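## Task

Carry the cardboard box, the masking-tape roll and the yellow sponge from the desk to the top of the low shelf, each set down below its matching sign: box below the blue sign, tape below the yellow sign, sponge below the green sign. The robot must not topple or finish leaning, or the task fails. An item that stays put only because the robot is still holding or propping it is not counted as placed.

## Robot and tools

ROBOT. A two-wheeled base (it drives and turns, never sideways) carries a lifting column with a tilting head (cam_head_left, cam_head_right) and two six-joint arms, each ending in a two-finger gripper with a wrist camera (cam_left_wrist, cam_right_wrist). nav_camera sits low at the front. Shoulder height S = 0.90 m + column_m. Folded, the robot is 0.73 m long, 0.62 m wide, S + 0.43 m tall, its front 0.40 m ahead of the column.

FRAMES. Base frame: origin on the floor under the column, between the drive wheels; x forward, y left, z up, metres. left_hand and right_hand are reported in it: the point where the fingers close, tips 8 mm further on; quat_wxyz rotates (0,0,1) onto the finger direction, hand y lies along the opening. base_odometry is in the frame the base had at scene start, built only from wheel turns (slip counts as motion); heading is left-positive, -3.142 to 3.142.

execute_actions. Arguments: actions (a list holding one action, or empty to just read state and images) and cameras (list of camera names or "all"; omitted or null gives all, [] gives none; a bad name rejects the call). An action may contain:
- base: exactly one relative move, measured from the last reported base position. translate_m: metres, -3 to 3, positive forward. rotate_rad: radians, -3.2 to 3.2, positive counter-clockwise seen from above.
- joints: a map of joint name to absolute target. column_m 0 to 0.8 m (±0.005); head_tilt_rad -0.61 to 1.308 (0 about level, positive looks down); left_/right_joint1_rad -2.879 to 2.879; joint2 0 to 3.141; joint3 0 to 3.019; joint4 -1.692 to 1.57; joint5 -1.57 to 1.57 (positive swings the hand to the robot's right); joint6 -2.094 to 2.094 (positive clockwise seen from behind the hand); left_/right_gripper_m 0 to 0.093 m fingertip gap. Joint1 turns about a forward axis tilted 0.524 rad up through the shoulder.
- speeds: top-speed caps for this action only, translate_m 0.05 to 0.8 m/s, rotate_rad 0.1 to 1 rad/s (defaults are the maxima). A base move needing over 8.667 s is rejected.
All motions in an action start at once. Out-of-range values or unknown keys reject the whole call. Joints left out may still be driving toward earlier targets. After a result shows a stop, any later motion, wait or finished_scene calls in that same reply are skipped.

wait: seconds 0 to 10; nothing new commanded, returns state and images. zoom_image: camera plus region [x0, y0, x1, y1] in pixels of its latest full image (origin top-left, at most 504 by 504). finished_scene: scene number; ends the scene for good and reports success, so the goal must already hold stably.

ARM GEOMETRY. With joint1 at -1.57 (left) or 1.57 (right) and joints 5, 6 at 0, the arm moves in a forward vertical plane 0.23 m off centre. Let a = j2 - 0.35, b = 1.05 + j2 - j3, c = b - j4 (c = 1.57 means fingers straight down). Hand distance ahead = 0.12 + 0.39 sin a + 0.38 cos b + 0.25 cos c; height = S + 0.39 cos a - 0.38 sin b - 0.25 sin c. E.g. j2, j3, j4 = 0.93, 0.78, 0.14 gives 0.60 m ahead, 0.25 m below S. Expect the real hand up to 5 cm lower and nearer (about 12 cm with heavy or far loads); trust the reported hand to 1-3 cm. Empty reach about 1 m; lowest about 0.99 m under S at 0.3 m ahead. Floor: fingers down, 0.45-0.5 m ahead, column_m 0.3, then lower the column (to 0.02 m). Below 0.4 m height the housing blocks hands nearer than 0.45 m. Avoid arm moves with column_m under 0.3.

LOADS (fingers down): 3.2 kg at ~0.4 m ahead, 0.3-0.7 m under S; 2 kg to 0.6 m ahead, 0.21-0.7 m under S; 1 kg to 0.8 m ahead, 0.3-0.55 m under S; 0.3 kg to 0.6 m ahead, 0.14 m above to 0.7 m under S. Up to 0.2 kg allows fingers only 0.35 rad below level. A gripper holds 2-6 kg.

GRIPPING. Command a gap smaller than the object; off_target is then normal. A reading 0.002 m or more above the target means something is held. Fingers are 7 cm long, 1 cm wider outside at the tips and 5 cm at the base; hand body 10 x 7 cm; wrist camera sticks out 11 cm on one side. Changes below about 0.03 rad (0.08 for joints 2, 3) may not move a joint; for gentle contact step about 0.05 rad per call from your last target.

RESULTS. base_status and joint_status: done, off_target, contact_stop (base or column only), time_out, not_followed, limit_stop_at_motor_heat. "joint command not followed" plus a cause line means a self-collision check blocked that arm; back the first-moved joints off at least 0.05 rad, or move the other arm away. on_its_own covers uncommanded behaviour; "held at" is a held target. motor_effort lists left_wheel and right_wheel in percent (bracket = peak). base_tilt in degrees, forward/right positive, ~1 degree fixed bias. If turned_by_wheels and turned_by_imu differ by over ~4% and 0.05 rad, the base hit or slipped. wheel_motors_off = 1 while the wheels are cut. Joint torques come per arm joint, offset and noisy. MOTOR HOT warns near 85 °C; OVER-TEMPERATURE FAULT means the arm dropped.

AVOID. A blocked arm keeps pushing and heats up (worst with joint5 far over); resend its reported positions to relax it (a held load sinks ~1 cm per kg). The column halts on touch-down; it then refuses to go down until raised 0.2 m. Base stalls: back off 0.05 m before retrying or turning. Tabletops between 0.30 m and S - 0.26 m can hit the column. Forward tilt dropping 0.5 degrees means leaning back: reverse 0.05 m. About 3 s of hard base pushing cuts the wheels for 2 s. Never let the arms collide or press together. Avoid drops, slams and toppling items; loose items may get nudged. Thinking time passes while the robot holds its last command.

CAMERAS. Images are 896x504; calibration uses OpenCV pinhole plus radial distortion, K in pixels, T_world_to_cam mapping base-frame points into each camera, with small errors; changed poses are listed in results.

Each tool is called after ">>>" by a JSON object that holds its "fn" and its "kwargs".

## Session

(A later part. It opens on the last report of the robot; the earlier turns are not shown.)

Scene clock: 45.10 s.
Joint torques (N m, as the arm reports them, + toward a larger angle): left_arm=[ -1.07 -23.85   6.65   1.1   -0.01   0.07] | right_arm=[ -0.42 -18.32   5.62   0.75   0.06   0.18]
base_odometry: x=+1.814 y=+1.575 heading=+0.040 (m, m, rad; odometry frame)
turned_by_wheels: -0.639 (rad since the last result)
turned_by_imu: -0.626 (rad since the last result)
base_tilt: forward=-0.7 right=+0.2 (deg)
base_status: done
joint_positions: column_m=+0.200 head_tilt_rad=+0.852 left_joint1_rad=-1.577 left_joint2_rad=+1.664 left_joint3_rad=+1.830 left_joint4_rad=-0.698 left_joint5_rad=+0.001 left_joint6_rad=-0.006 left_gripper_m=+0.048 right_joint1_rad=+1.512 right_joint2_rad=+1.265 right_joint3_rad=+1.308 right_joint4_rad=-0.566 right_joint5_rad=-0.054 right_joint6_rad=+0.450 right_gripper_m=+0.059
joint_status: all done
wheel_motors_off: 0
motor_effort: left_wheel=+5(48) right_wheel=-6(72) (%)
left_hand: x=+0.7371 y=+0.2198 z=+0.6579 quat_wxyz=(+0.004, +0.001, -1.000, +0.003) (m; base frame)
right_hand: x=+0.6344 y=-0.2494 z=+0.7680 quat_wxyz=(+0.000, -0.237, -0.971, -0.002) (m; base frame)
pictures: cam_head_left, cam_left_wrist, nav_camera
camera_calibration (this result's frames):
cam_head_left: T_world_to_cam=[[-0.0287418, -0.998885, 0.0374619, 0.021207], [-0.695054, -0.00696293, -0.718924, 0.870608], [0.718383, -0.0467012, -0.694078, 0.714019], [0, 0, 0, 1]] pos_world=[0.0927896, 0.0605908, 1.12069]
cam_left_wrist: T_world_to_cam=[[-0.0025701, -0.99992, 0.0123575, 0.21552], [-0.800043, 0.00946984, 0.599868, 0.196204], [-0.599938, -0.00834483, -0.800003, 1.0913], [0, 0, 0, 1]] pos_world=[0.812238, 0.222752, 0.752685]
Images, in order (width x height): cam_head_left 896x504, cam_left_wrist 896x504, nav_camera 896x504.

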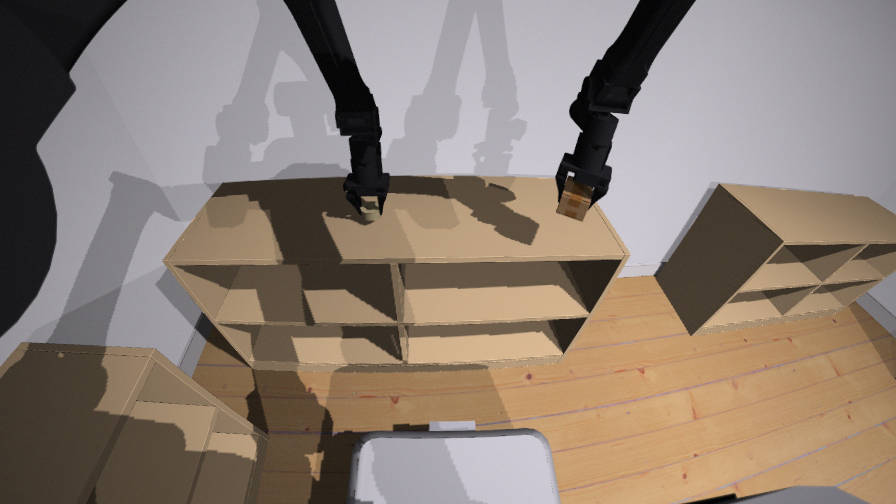

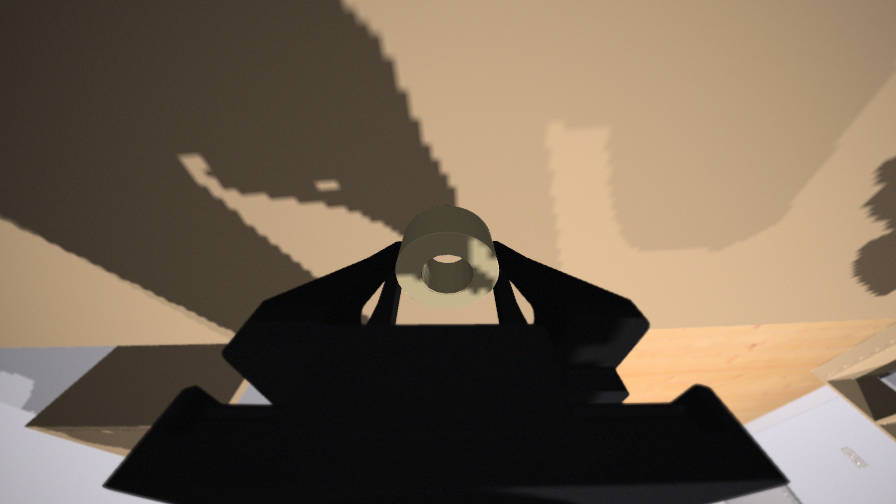

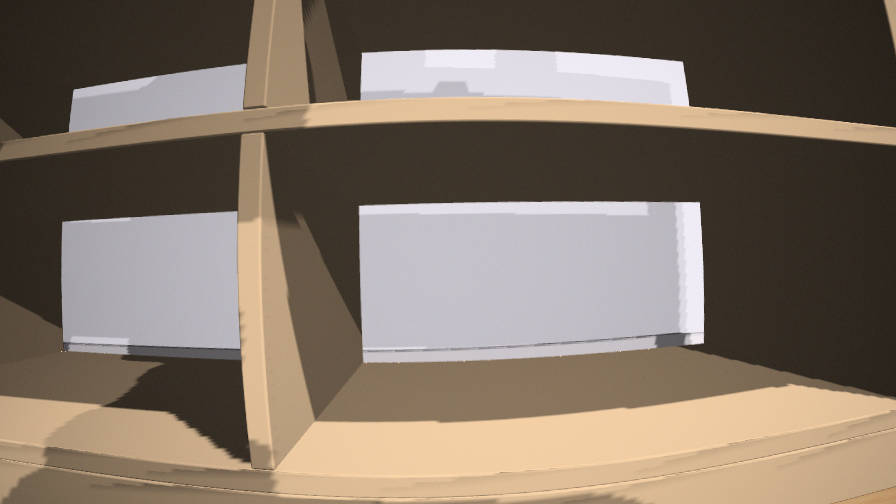

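>>> {"fn": "zoom_image", "kwargs": {"camera": "cam_left_wrist", "region": [620, 280, 896, 380]}}

>>> {"fn": "zoom_image", "kwargs": {"camera": "cam_left_wrist", "region": [0, 290, 280, 390]}}

>>> {"fn": "execute_actions", "kwargs": {"actions": [{"joints": {"column_m": 0.18}}], "cameras": ["cam_head_left", "cam_left_wrist"]}}

>>> {"fn": "zoom_image", "kwargs": {"camera": "cam_left_wrist", "region": [620, 280, 896, 380]}}

>>> {"fn": "zoom_image", "kwargs": {"camera": "cam_left_wrist", "region": [0, 290, 280, 390]}}

Region (620, 280, 896, 380) of cam_left_wrist's 896x504 image, scaled by 1.826, with more detail than that image has; it fills the top 183 rows of this view, and the rest is white.

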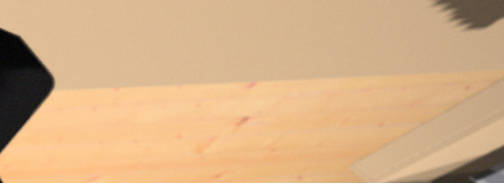

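Region (0, 290, 280, 390) of cam_left_wrist's 896x504 image, scaled by 1.800, with more detail than that image has; it fills the top 180 rows of this view, and the rest is white.

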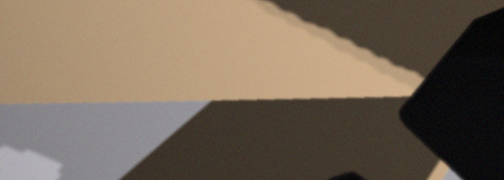

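Scene clock: 46.50 s.
Joint torques (N m, as the arm reports them, + toward a larger angle): left_arm=[ -0.76 -24.81   6.5    1.03  -0.05   0.06] | right_arm=[ -0.38 -18.32   5.51   0.91   0.04   0.18]
base_odometry: x=+1.814 y=+1.575 heading=+0.040 (m, m, rad; odometry frame)
turned_by_wheels: +0.000 (rad since the last result)
turned_by_imu: +0.000 (rad since the last result)
base_tilt: forward=-0.7 right=+0.4 (deg)
base_status: not commanded
joint_positions: column_m=+0.180 head_tilt_rad=+0.852 left_joint1_rad=-1.577 left_joint2_rad=+1.664 left_joint3_rad=+1.830 left_joint4_rad=-0.698 left_joint5_rad=+0.001 left_joint6_rad=-0.006 left_gripper_m=+0.048 right_joint1_rad=+1.512 right_joint2_rad=+1.266 right_joint3_rad=+1.308 right_joint4_rad=-0.566 right_joint5_rad=-0.054 right_joint6_rad=+0.450 right_gripper_m=+0.059
joint_status: all done
wheel_motors_off: 0
motor_effort: left_wheel=+7(7) right_wheel=-9(8) (%)
left_hand: x=+0.7369 y=+0.2198 z=+0.6376 quat_wxyz=(+0.005, +0.001, -1.000, +0.003) (m; base frame)
right_hand: x=+0.6342 y=-0.2494 z=+0.7476 quat_wxyz=(+0.000, -0.237, -0.971, -0.002) (m; base frame)
pictures: cam_head_left, cam_left_wrist
camera_calibration (this result's frames):
cam_head_left: T_world_to_cam=[[-0.0287418, -0.998885, 0.0374619, 0.0219573], [-0.695054, -0.00696293, -0.718924, 0.856208], [0.718383, -0.0467012, -0.694079, 0.700118], [0, 0, 0, 1]] pos_world=[0.0927896, 0.0605908, 1.10066]
cam_left_wrist: T_world_to_cam=[[-0.00256748, -0.99992, 0.0123573, 0.215768], [-0.799814, 0.00947079, 0.600174, 0.20786], [-0.600243, -0.00834261, -0.799774, 1.07507], [0, 0, 0, 1]] pos_world=[0.812105, 0.222751, 0.732394]
Images, in order (width x height): cam_head_left 896x504, cam_left_wrist 896x504.

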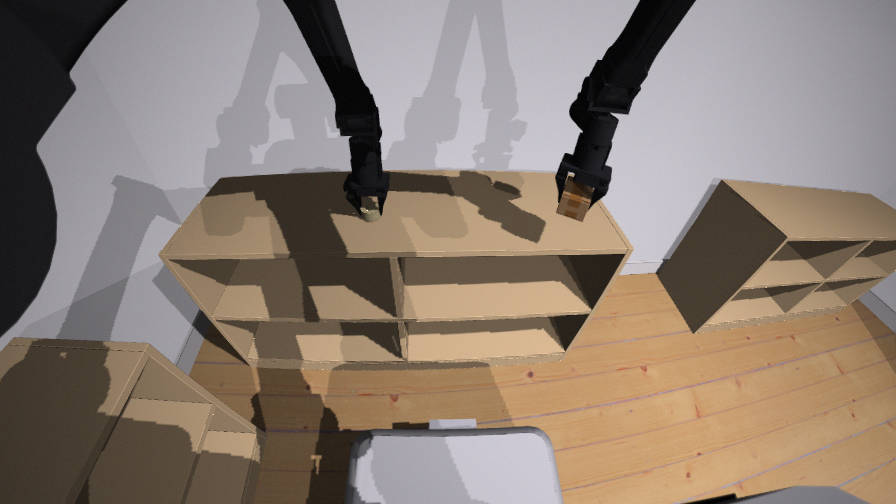

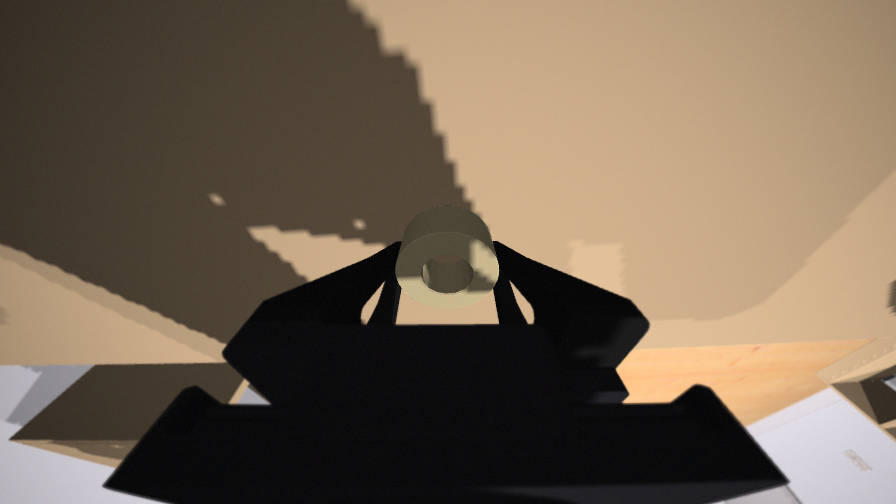

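Region (620, 280, 896, 380) of cam_left_wrist's 896x504 image, scaled by 1.826, with more detail than that image has; it fills the top 183 rows of this view, and the rest is white.

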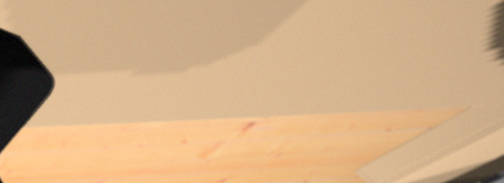

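Region (0, 290, 280, 390) of cam_left_wrist's 896x504 image, scaled by 1.800, with more detail than that image has; it fills the top 180 rows of this view, and the rest is white.

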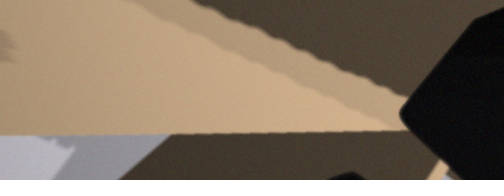

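>>> {"fn": "execute_actions", "kwargs": {"actions": [{"joints": {"left_gripper_m": 0.08}}], "cameras": ["cam_left_wrist"]}}

>>> {"fn": "execute_actions", "kwargs": {"actions": [{"joints": {"column_m": 0.25}}], "cameras": ["cam_left_wrist"]}}

Scene clock: 47.90 s.
Joint torques (N m, as the arm reports them, + toward a larger angle): left_arm=[ -0.77 -23.79   6.49   1.09   0.     0.06] | right_arm=[ -0.15 -18.71   5.68   0.9    0.02   0.17]
base_odometry: x=+1.814 y=+1.575 heading=+0.040 (m, m, rad; odometry frame)
turned_by_wheels: +0.000 (rad since the last result)
turned_by_imu: +0.000 (rad since the last result)
base_tilt: forward=-0.6 right=+0.3 (deg)
base_status: not commanded
joint_positions: column_m=+0.180 head_tilt_rad=+0.852 left_joint1_rad=-1.577 left_joint2_rad=+1.664 left_joint3_rad=+1.830 left_joint4_rad=-0.698 left_joint5_rad=+0.001 left_joint6_rad=-0.006 left_gripper_m=+0.080 right_joint1_rad=+1.512 right_joint2_rad=+1.266 right_joint3_rad=+1.308 right_joint4_rad=-0.566 right_joint5_rad=-0.054 right_joint6_rad=+0.450 right_gripper_m=+0.059
joint_status: all done
wheel_motors_off: 0
motor_effort: left_wheel=+6(6) right_wheel=-9(8) (%)
left_hand: x=+0.7369 y=+0.2198 z=+0.6376 quat_wxyz=(+0.005, +0.001, -1.000, +0.003) (m; base frame)
right_hand: x=+0.6342 y=-0.2494 z=+0.7476 quat_wxyz=(+0.000, -0.237, -0.971, -0.002) (m; base frame)
pictures: cam_left_wrist
camera_calibration (this result's frames):
cam_left_wrist: T_world_to_cam=[[-0.00256748, -0.99992, 0.0123573, 0.215768], [-0.799814, 0.00947079, 0.600174, 0.20786], [-0.600243, -0.00834261, -0.799774, 1.07507], [0, 0, 0, 1]] pos_world=[0.812105, 0.222751, 0.732394]
Images, in order (width x height): cam_left_wrist 896x504.

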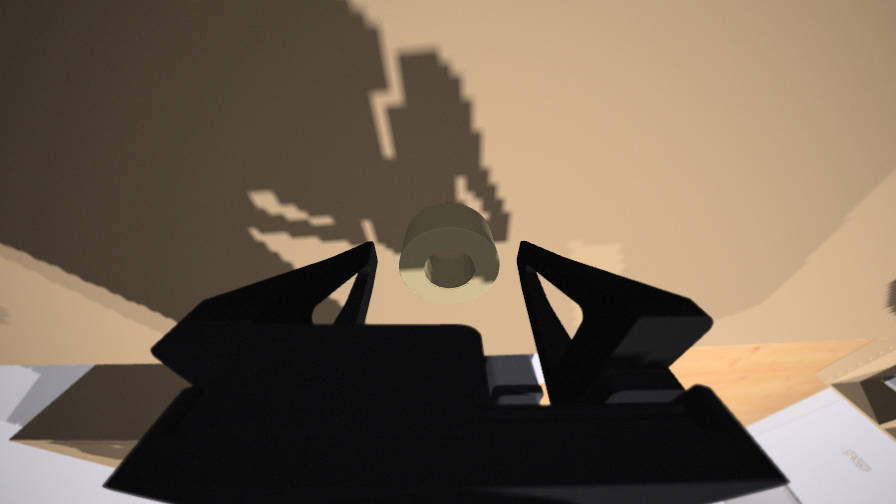

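Scene clock: 49.40 s.
Joint torques (N m, as the arm reports them, + toward a larger angle): left_arm=[ -0.92 -24.16   6.61   1.05  -0.01   0.05] | right_arm=[ -0.4  -18.59   5.65   0.92   0.06   0.18]
base_odometry: x=+1.814 y=+1.575 heading=+0.040 (m, m, rad; odometry frame)
turned_by_wheels: +0.000 (rad since the last result)
turned_by_imu: +0.000 (rad since the last result)
base_tilt: forward=-0.7 right=+0.2 (deg)
base_status: not commanded
joint_positions: column_m=+0.250 head_tilt_rad=+0.852 left_joint1_rad=-1.577 left_joint2_rad=+1.664 left_joint3_rad=+1.830 left_joint4_rad=-0.698 left_joint5_rad=+0.001 left_joint6_rad=-0.006 left_gripper_m=+0.080 right_joint1_rad=+1.512 right_joint2_rad=+1.267 right_joint3_rad=+1.308 right_joint4_rad=-0.566 right_joint5_rad=-0.054 right_joint6_rad=+0.450 right_gripper_m=+0.059
joint_status: all done
wheel_motors_off: 0
motor_effort: left_wheel=+8(8) right_wheel=-11(10) (%)
left_hand: x=+0.7369 y=+0.2198 z=+0.7075 quat_wxyz=(+0.005, +0.001, -1.000, +0.003) (m; base frame)
right_hand: x=+0.6340 y=-0.2494 z=+0.8173 quat_wxyz=(+0.001, -0.237, -0.971, -0.002) (m; base frame)
pictures: cam_left_wrist
camera_calibration (this result's frames):
cam_left_wrist: T_world_to_cam=[[-0.00256748, -0.99992, 0.0123573, 0.214904], [-0.799814, 0.00947079, 0.600174, 0.165894], [-0.600243, -0.00834261, -0.799774, 1.13099], [0, 0, 0, 1]] pos_world=[0.812105, 0.222751, 0.802316]
Images, in order (width x height): cam_left_wrist 896x504.

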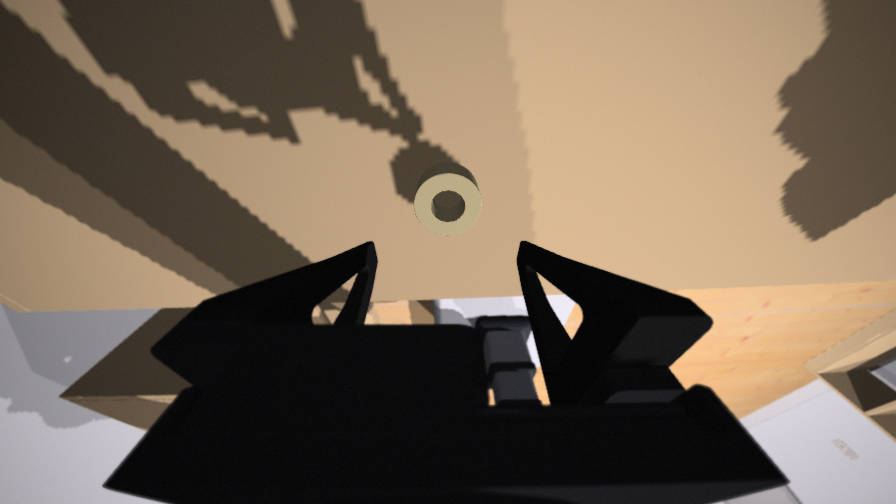

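>>> {"fn": "execute_actions", "kwargs": {"actions": [{"base": {"rotate_rad": 1.94}, "joints": {"left_joint2_rad": 1.3, "left_joint3_rad": 1.47, "right_joint2_rad": 1.591, "right_joint3_rad": 1.63}}], "cameras": ["cam_head_right", "cam_right_wrist"]}}

Scene clock: 53.20 s.
Joint torques (N m, as the arm reports them, + toward a larger angle): left_arm=[ -1.87 -20.28   5.85   1.11   0.03   0.1 ] | right_arm=[ -0.85 -23.43   6.85   0.67   0.04   0.18]
base_odometry: x=+1.814 y=+1.575 heading=+1.979 (m, m, rad; odometry frame)
turned_by_wheels: +1.939 (rad since the last result)
turned_by_imu: +1.902 (rad since the last result)
base_tilt: forward=-0.7 right=+0.2 (deg)
base_status: done
joint_positions: column_m=+0.250 head_tilt_rad=+0.852 left_joint1_rad=-1.566 left_joint2_rad=+1.285 left_joint3_rad=+1.471 left_joint4_rad=-0.698 left_joint5_rad=+0.001 left_joint6_rad=-0.006 left_gripper_m=+0.080 right_joint1_rad=+1.516 right_joint2_rad=+1.610 right_joint3_rad=+1.610 right_joint4_rad=-0.566 right_joint5_rad=-0.054 right_joint6_rad=+0.450 right_gripper_m=+0.059
joint_status: all done
wheel_motors_off: 0
motor_effort: left_wheel=-6(44) right_wheel=+5(72) (%)
left_hand: x=+0.6863 y=+0.2272 z=+0.8440 quat_wxyz=(-0.006, +0.004, -1.000, -0.002) (m; base frame)
right_hand: x=+0.6706 y=-0.2542 z=+0.6925 quat_wxyz=(+0.021, -0.238, -0.971, +0.001) (m; base frame)
pictures: cam_head_right, cam_right_wrist
camera_calibration (this result's frames):
cam_head_right: T_world_to_cam=[[-0.0427031, -0.998184, 0.0424957, -0.100254], [-0.692871, -0.00105612, -0.72106, 0.911841], [0.719796, -0.0602355, -0.691568, 0.748184], [0, 0, 0, 1]] pos_world=[0.088968, -0.0540415, 1.17917]
cam_right_wrist: T_world_to_cam=[[-0.463125, -0.885926, 0.0254963, 0.0659954], [-0.689439, 0.37819, 0.617775, 0.1398], [-0.556945, 0.268529, -0.785942, 1.10992], [0, 0, 0, 1]] pos_world=[0.745114, -0.292451, 0.784287]
Images, in order (width x height): cam_head_right 896x504, cam_right_wrist 896x504.

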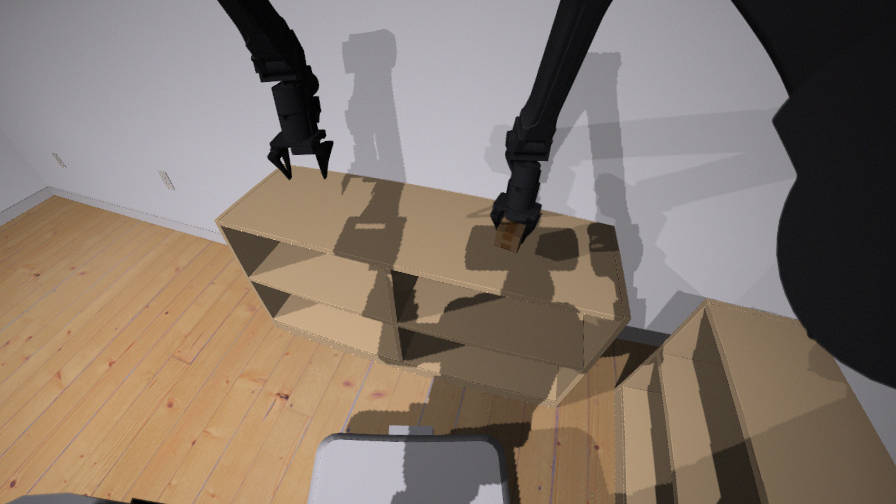

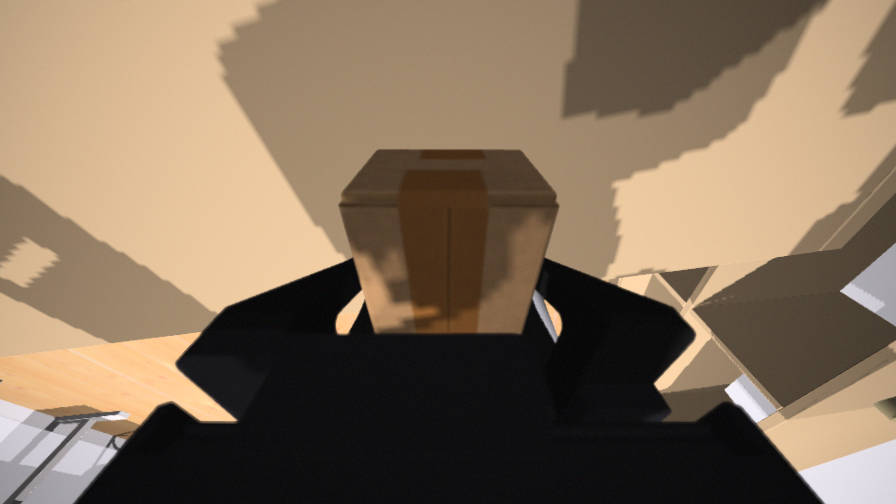

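>>> {"fn": "execute_actions", "kwargs": {"actions": [{"base": {"translate_m": 0.04}, "joints": {"column_m": 0.199, "right_joint4_rad": -0.522}}], "cameras": ["cam_head_right", "cam_right_wrist"]}}

Scene clock: 54.67 s.
Joint torques (N m, as the arm reports them, + toward a larger angle): left_arm=[ -2.07 -20.67   5.8    1.05   0.01   0.11] | right_arm=[ -0.73 -22.43   6.99   1.08   0.05   0.19]
base_odometry: x=+1.798 y=+1.612 heading=+1.980 (m, m, rad; odometry frame)
turned_by_wheels: +0.001 (rad since the last result)
turned_by_imu: +0.001 (rad since the last result)
base_tilt: forward=-0.7 right=+0.2 (deg)
base_status: done
joint_positions: column_m=+0.199 head_tilt_rad=+0.852 left_joint1_rad=-1.566 left_joint2_rad=+1.286 left_joint3_rad=+1.469 left_joint4_rad=-0.698 left_joint5_rad=+0.001 left_joint6_rad=-0.006 left_gripper_m=+0.080 right_joint1_rad=+1.516 right_joint2_rad=+1.608 right_joint3_rad=+1.610 right_joint4_rad=-0.534 right_joint5_rad=-0.054 right_joint6_rad=+0.450 right_gripper_m=+0.059
joint_status: all done
wheel_motors_off: 0
motor_effort: left_wheel=+1(43) right_wheel=+1(64) (%)
left_hand: x=+0.6847 y=+0.2270 z=+0.7919 quat_wxyz=(-0.004, +0.004, -1.000, -0.001) (m; base frame)
right_hand: x=+0.6799 y=-0.2544 z=+0.6426 quat_wxyz=(+0.004, -0.237, -0.972, -0.003) (m; base frame)
pictures: cam_head_right, cam_right_wrist
camera_calibration (this result's frames):
cam_head_right: T_world_to_cam=[[-0.0427016, -0.998184, 0.0424971, -0.0980921], [-0.692896, -0.00105612, -0.721036, 0.875101], [0.719772, -0.0602355, -0.691593, 0.713003], [0, 0, 0, 1]] pos_world=[0.088966, -0.0540415, 1.12826]
cam_right_wrist: T_world_to_cam=[[-0.462271, -0.886681, 0.010134, 0.0804785], [-0.711284, 0.377604, 0.592866, 0.207826], [-0.529509, 0.266857, -0.805238, 1.06923], [0, 0, 0, 1]] pos_world=[0.751191, -0.292447, 0.736952]
Images, in order (width x height): cam_head_right 896x504, cam_right_wrist 896x504.

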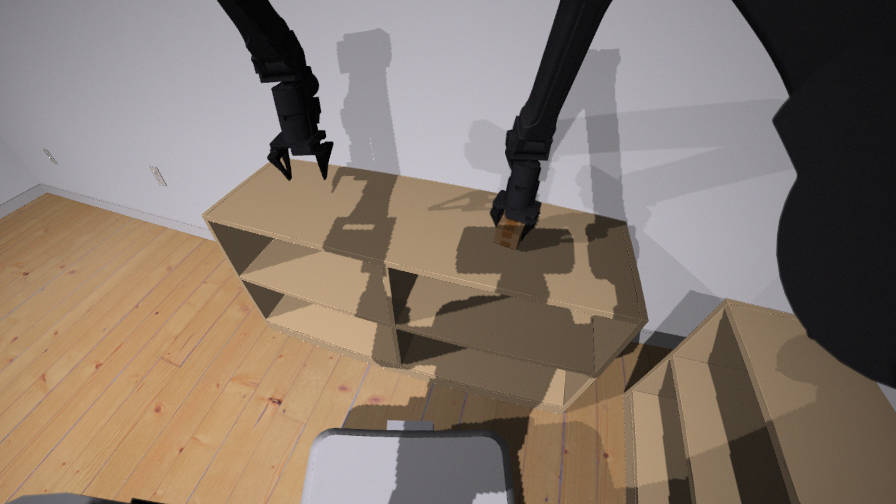

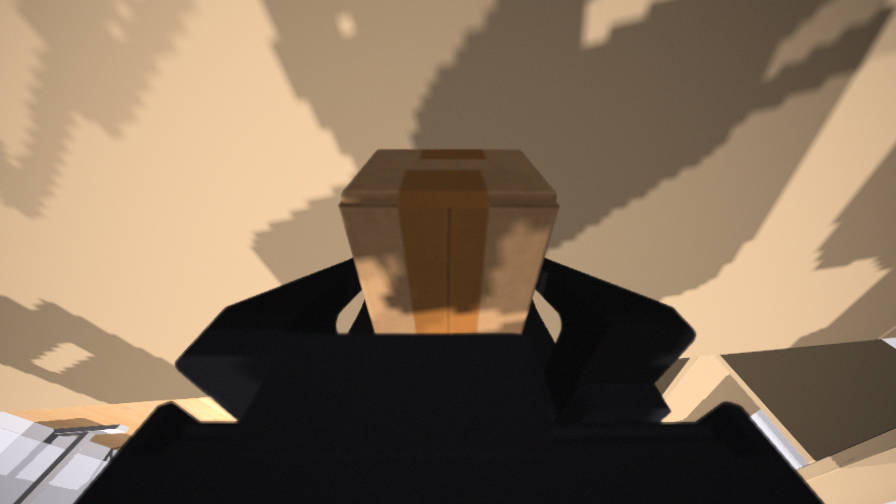

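>>> {"fn": "execute_actions", "kwargs": {"actions": [{"joints": {"column_m": 0.192}}], "cameras": []}}

>>> {"fn": "execute_actions", "kwargs": {"actions": [{"joints": {"right_gripper_m": 0.085}}], "cameras": ["cam_right_wrist"]}}

Scene clock: 55.43 s.
Joint torques (N m, as the arm reports them, + toward a larger angle): left_arm=[ -1.89 -20.96   5.87   1.16  -0.02   0.08] | right_arm=[ -0.92 -22.97   6.86   1.02   0.04   0.16]
base_odometry: x=+1.798 y=+1.612 heading=+1.980 (m, m, rad; odometry frame)
turned_by_wheels: +0.000 (rad since the last result)
turned_by_imu: +0.000 (rad since the last result)
base_tilt: forward=-0.6 right=+0.3 (deg)
base_status: not commanded
joint_positions: column_m=+0.192 head_tilt_rad=+0.852 left_joint1_rad=-1.566 left_joint2_rad=+1.286 left_joint3_rad=+1.469 left_joint4_rad=-0.698 left_joint5_rad=+0.001 left_joint6_rad=-0.006 left_gripper_m=+0.080 right_joint1_rad=+1.516 right_joint2_rad=+1.608 right_joint3_rad=+1.610 right_joint4_rad=-0.534 right_joint5_rad=-0.054 right_joint6_rad=+0.450 right_gripper_m=+0.059
joint_status: all done
wheel_motors_off: 0
motor_effort: left_wheel=+1(2) right_wheel=+2(3) (%)
left_hand: x=+0.6846 y=+0.2270 z=+0.7846 quat_wxyz=(-0.004, +0.004, -1.000, -0.001) (m; base frame)
right_hand: x=+0.6801 y=-0.2544 z=+0.6358 quat_wxyz=(+0.004, -0.237, -0.972, -0.003) (m; base frame)
pictures: none
No camera images: the call's "cameras" was empty. Leave "cameras" out to get every camera's image.

Scene clock: 56.03 s.
Joint torques (N m, as the arm reports them, + toward a larger angle): left_arm=[ -1.53 -20.88   5.93   1.18   0.     0.06] | right_arm=[ -0.72 -22.91   6.73   1.13   0.05   0.19]
base_odometry: x=+1.798 y=+1.612 heading=+1.980 (m, m, rad; odometry frame)
turned_by_wheels: +0.000 (rad since the last result)
turned_by_imu: +0.000 (rad since the last result)
base_tilt: forward=-0.7 right=+0.3 (deg)
base_status: not commanded
joint_positions: column_m=+0.192 head_tilt_rad=+0.852 left_joint1_rad=-1.566 left_joint2_rad=+1.286 left_joint3_rad=+1.469 left_joint4_rad=-0.698 left_joint5_rad=+0.001 left_joint6_rad=-0.006 left_gripper_m=+0.080 right_joint1_rad=+1.516 right_joint2_rad=+1.608 right_joint3_rad=+1.610 right_joint4_rad=-0.534 right_joint5_rad=-0.054 right_joint6_rad=+0.450 right_gripper_m=+0.085
joint_status: all done
wheel_motors_off: 0
motor_effort: left_wheel=+1(2) right_wheel=+3(3) (%)
left_hand: x=+0.6846 y=+0.2270 z=+0.7846 quat_wxyz=(-0.004, +0.004, -1.000, -0.001) (m; base frame)
right_hand: x=+0.6803 y=-0.2544 z=+0.6360 quat_wxyz=(+0.004, -0.237, -0.972, -0.003) (m; base frame)
pictures: cam_right_wrist
camera_calibration (this result's frames):
cam_right_wrist: T_world_to_cam=[[-0.462247, -0.886697, 0.00980041, 0.0809077], [-0.711749, 0.377591, 0.592316, 0.212633], [-0.528905, 0.266821, -0.805646, 1.06395], [0, 0, 0, 1]] pos_world=[0.751471, -0.292432, 0.730431]
Images, in order (width x height): cam_right_wrist 896x504.

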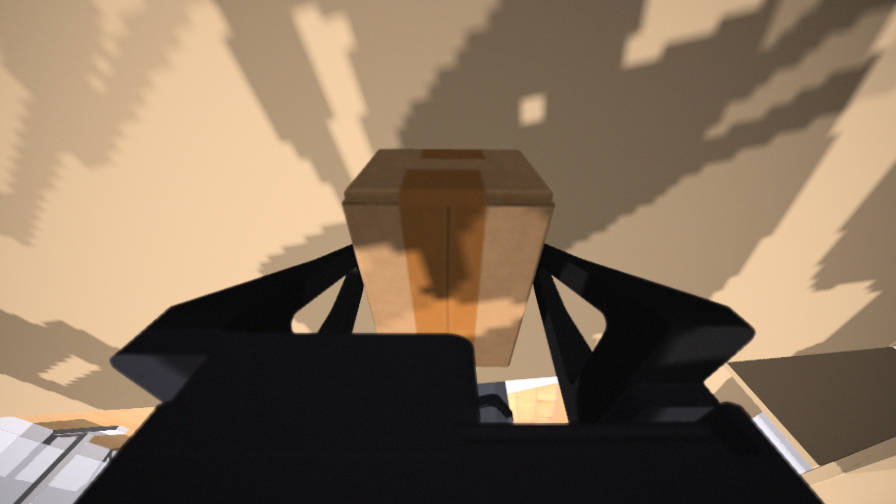

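>>> {"fn": "execute_actions", "kwargs": {"actions": [{"joints": {"column_m": 0.255, "left_joint2_rad": 0.9, "left_joint3_rad": 0.6, "left_joint4_rad": -0.6}}], "cameras": ["cam_right_wrist"]}}

>>> {"fn": "execute_actions", "kwargs": {"actions": [{"base": {"rotate_rad": 1.952}, "joints": {"column_m": 0.42, "head_tilt_rad": 0.5}}], "cameras": ["cam_head_left", "cam_head_right", "cam_left_wrist", "nav_camera"]}}

Scene clock: 59.10 s.
Joint torques (N m, as the arm reports them, + toward a larger angle): left_arm=[ -1.83 -12.13   2.31   0.26   0.01   0.06] | right_arm=[ -0.41 -22.26   6.94   1.1    0.03   0.18]
base_odometry: x=+1.798 y=+1.612 heading=+1.980 (m, m, rad; odometry frame)
turned_by_wheels: +0.000 (rad since the last result)
turned_by_imu: -0.001 (rad since the last result)
base_tilt: forward=-0.7 right=+0.4 (deg)
base_status: not commanded
joint_positions: column_m=+0.255 head_tilt_rad=+0.852 left_joint1_rad=-1.566 left_joint2_rad=+0.905 left_joint3_rad=+0.590 left_joint4_rad=-0.608 left_joint5_rad=+0.001 left_joint6_rad=-0.006 left_gripper_m=+0.080 right_joint1_rad=+1.516 right_joint2_rad=+1.603 right_joint3_rad=+1.610 right_joint4_rad=-0.534 right_joint5_rad=-0.054 right_joint6_rad=+0.450 right_gripper_m=+0.085
joint_status: all done
wheel_motors_off: 0
motor_effort: left_wheel=+3(3) right_wheel=+4(4) (%)
left_hand: x=+0.3117 y=+0.2260 z=+0.8832 quat_wxyz=(+0.198, +0.005, -0.980, -0.002) (m; base frame)
right_hand: x=+0.6822 y=-0.2543 z=+0.7013 quat_wxyz=(+0.002, -0.237, -0.972, -0.003) (m; base frame)
pictures: cam_right_wrist
camera_calibration (this result's frames):
cam_right_wrist: T_world_to_cam=[[-0.462107, -0.886788, 0.00796603, 0.0823759], [-0.7143, 0.377517, 0.589285, 0.179164], [-0.525578, 0.266623, -0.807886, 1.11679], [0, 0, 0, 1]] pos_world=[0.753003, -0.292349, 0.796003]
Images, in order (width x height): cam_right_wrist 896x504.

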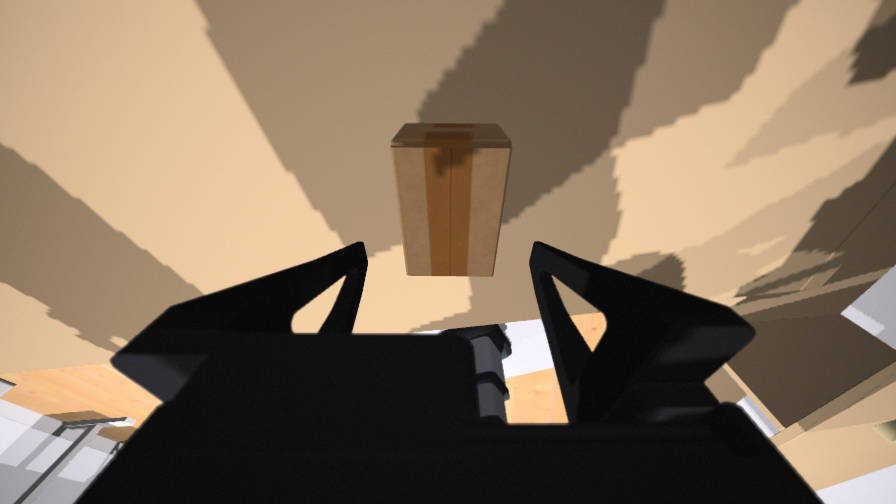

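Scene clock: 62.60 s.
Joint torques (N m, as the arm reports them, + toward a larger angle): left_arm=[ -2.15 -11.07   1.93   0.28  -0.02   0.12] | right_arm=[ -1.32 -21.     7.02   1.16   0.05   0.14]
base_odometry: x=+1.798 y=+1.612 heading=-2.353 (m, m, rad; odometry frame)
turned_by_wheels: +1.951 (rad since the last result)
turned_by_imu: +1.919 (rad since the last result)
base_tilt: forward=-0.7 right=+0.3 (deg)
base_status: done
joint_positions: column_m=+0.420 head_tilt_rad=+0.518 left_joint1_rad=-1.566 left_joint2_rad=+0.905 left_joint3_rad=+0.597 left_joint4_rad=-0.608 left_joint5_rad=+0.001 left_joint6_rad=-0.006 left_gripper_m=+0.080 right_joint1_rad=+1.515 right_joint2_rad=+1.599 right_joint3_rad=+1.610 right_joint4_rad=-0.534 right_joint5_rad=-0.054 right_joint6_rad=+0.450 right_gripper_m=+0.085
joint_status: all done
wheel_motors_off: 0
motor_effort: left_wheel=-6(60) right_wheel=+6(39) (%)
left_hand: x=+0.3153 y=+0.2260 z=+1.0481 quat_wxyz=(+0.195, +0.005, -0.981, -0.002) (m; base frame)
right_hand: x=+0.6841 y=-0.2548 z=+0.8686 quat_wxyz=(+0.000, -0.237, -0.972, -0.003) (m; base frame)
pictures: cam_head_left, cam_head_right, cam_left_wrist, nav_camera
camera_calibration (this result's frames):
cam_head_left: T_world_to_cam=[[-0.039439, -0.998885, 0.0259624, 0.0296714], [-0.420802, -0.00696293, -0.907126, 1.27958], [0.906295, -0.0467012, -0.420058, 0.471998], [0, 0, 0, 1]] pos_world=[0.111852, 0.0605908, 1.35824]
cam_head_right: T_world_to_cam=[[-0.054279, -0.998184, 0.0261385, -0.0839026], [-0.41804, -0.00105612, -0.908428, 1.28411], [0.906806, -0.0602355, -0.417223, 0.470695], [0, 0, 0, 1]] pos_world=[0.105425, -0.0540415, 1.3651]
cam_left_wrist: T_world_to_cam=[[0.0054882, -0.999983, 0.002051, 0.224091], [-0.516932, -0.00108133, 0.856026, -0.730721], [-0.856009, -0.00575826, -0.516929, 0.933966], [0, 0, 0, 1]] pos_world=[0.42052, 0.228675, 1.10785]
Images, in order (width x height): cam_head_left 896x504, cam_head_right 896x504, cam_left_wrist 896x504, nav_camera 896x504.

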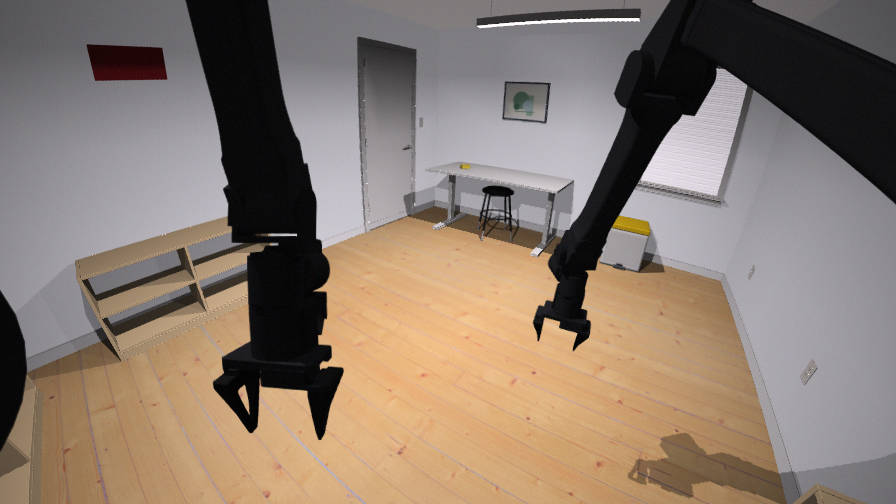

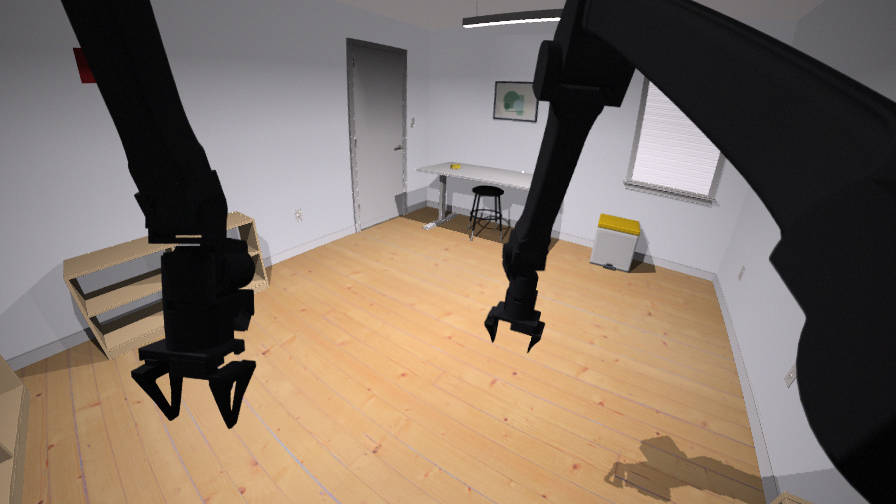

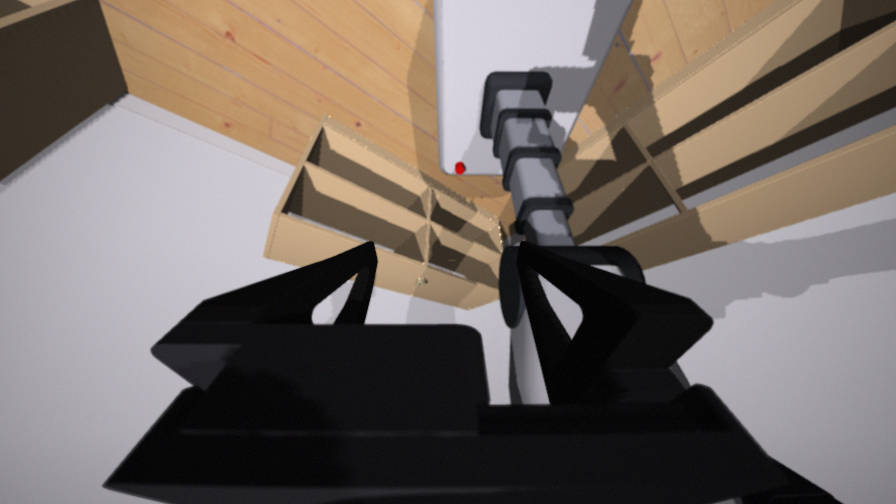

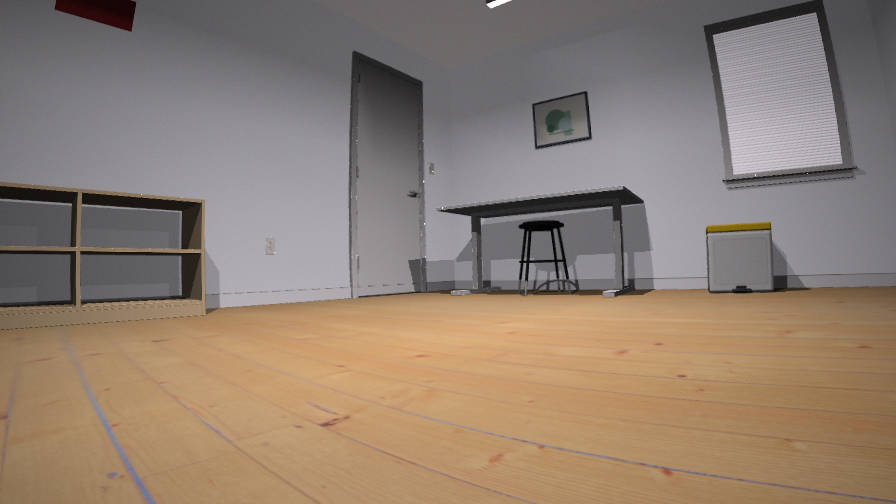

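>>> {"fn": "execute_actions", "kwargs": {"actions": [{"base": {"translate_m": 2.6}, "joints": {"head_tilt_rad": 0.7, "right_joint6_rad": 1.1, "right_gripper_m": 0.093}}], "cameras": ["cam_head_left", "cam_head_right", "nav_camera"]}}

Scene clock: 68.43 s.
Joint torques (N m, as the arm reports them, + toward a larger angle): left_arm=[ -1.04 -11.14   1.77   0.31   0.     0.07] | right_arm=[ -0.33 -21.27   6.94   1.02   0.11   0.17]
base_odometry: x=-0.033 y=-0.234 heading=-2.352 (m, m, rad; odometry frame)
turned_by_wheels: +0.000 (rad since the last result)
turned_by_imu: +0.002 (rad since the last result)
base_tilt: forward=-0.6 right=+0.4 (deg)
base_status: done
joint_positions: column_m=+0.420 head_tilt_rad=+0.703 left_joint1_rad=-1.566 left_joint2_rad=+0.905 left_joint3_rad=+0.598 left_joint4_rad=-0.608 left_joint5_rad=+0.001 left_joint6_rad=-0.006 left_gripper_m=+0.080 right_joint1_rad=+1.515 right_joint2_rad=+1.599 right_joint3_rad=+1.611 right_joint4_rad=-0.533 right_joint5_rad=-0.054 right_joint6_rad=+1.085 right_gripper_m=+0.093
joint_status: all done
wheel_motors_off: 0
motor_effort: left_wheel=+1(52) right_wheel=+0(66) (%)
left_hand: x=+0.3165 y=+0.2260 z=+1.0481 quat_wxyz=(+0.194, +0.005, -0.981, -0.002) (m; base frame)
right_hand: x=+0.6844 y=-0.2548 z=+0.8687 quat_wxyz=(+0.000, -0.528, -0.849, -0.003) (m; base frame)
pictures: cam_head_left, cam_head_right, nav_camera
camera_calibration (this result's frames):
cam_head_left: T_world_to_cam=[[-0.0339809, -0.998885, 0.0327838, 0.0198082], [-0.580718, -0.00696293, -0.814075, 1.15676], [0.813396, -0.0467012, -0.579833, 0.701274], [0, 0, 0, 1]] pos_world=[0.102008, 0.0605908, 1.34766]
cam_head_right: T_world_to_cam=[[-0.0485345, -0.998184, 0.0356909, -0.0976197], [-0.578242, -0.00105612, -0.815865, 1.16198], [0.81442, -0.0602355, -0.577141, 0.700146], [0, 0, 0, 1]] pos_world=[0.0969548, -0.0540415, 1.35558]
Images, in order (width x height): cam_head_left 896x504, cam_head_right 896x504, nav_camera 896x504.

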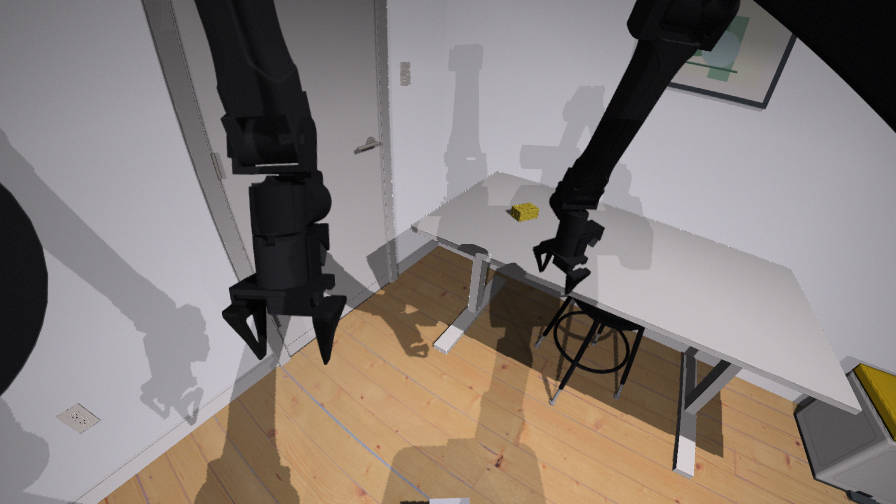

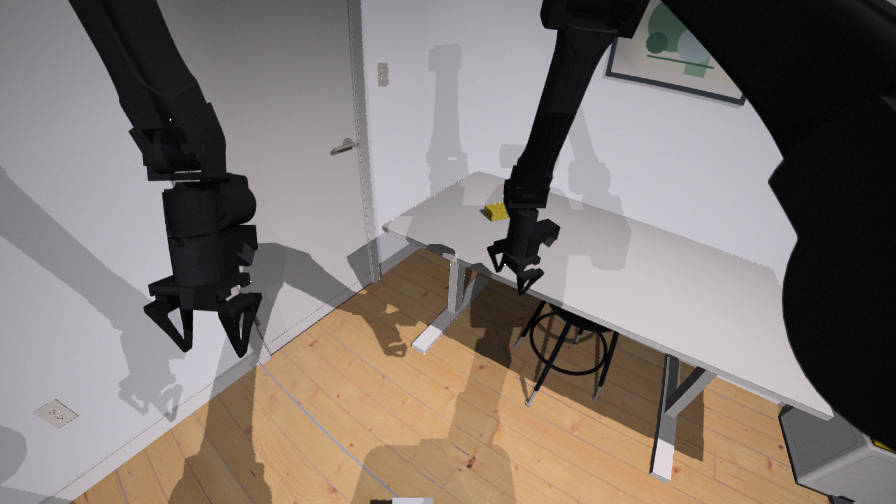

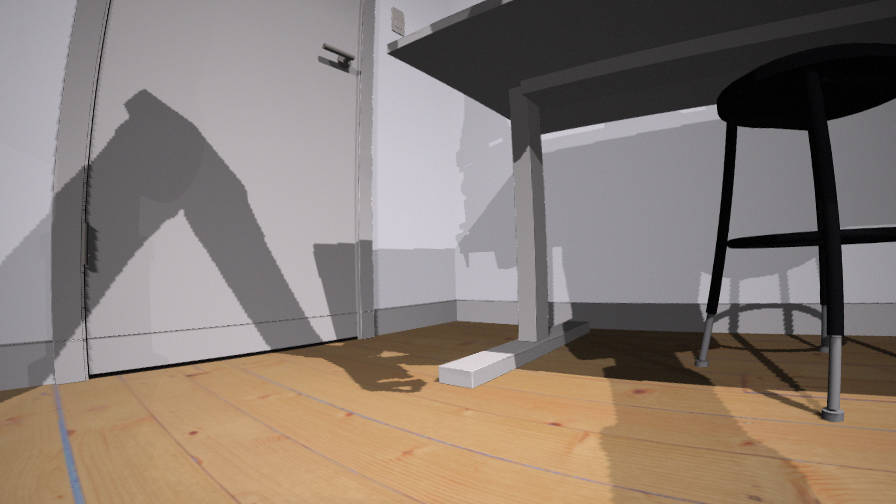

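>>> {"fn": "zoom_image", "kwargs": {"camera": "cam_head_left", "region": [490, 185, 560, 235]}}

Region (490, 185, 560, 235) of cam_head_left's 896x504 image, scaled by 7.200, with more detail than that image has; it fills the top 360 rows of this view, and the rest is white.

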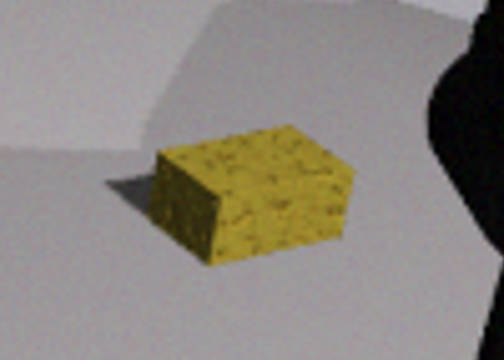

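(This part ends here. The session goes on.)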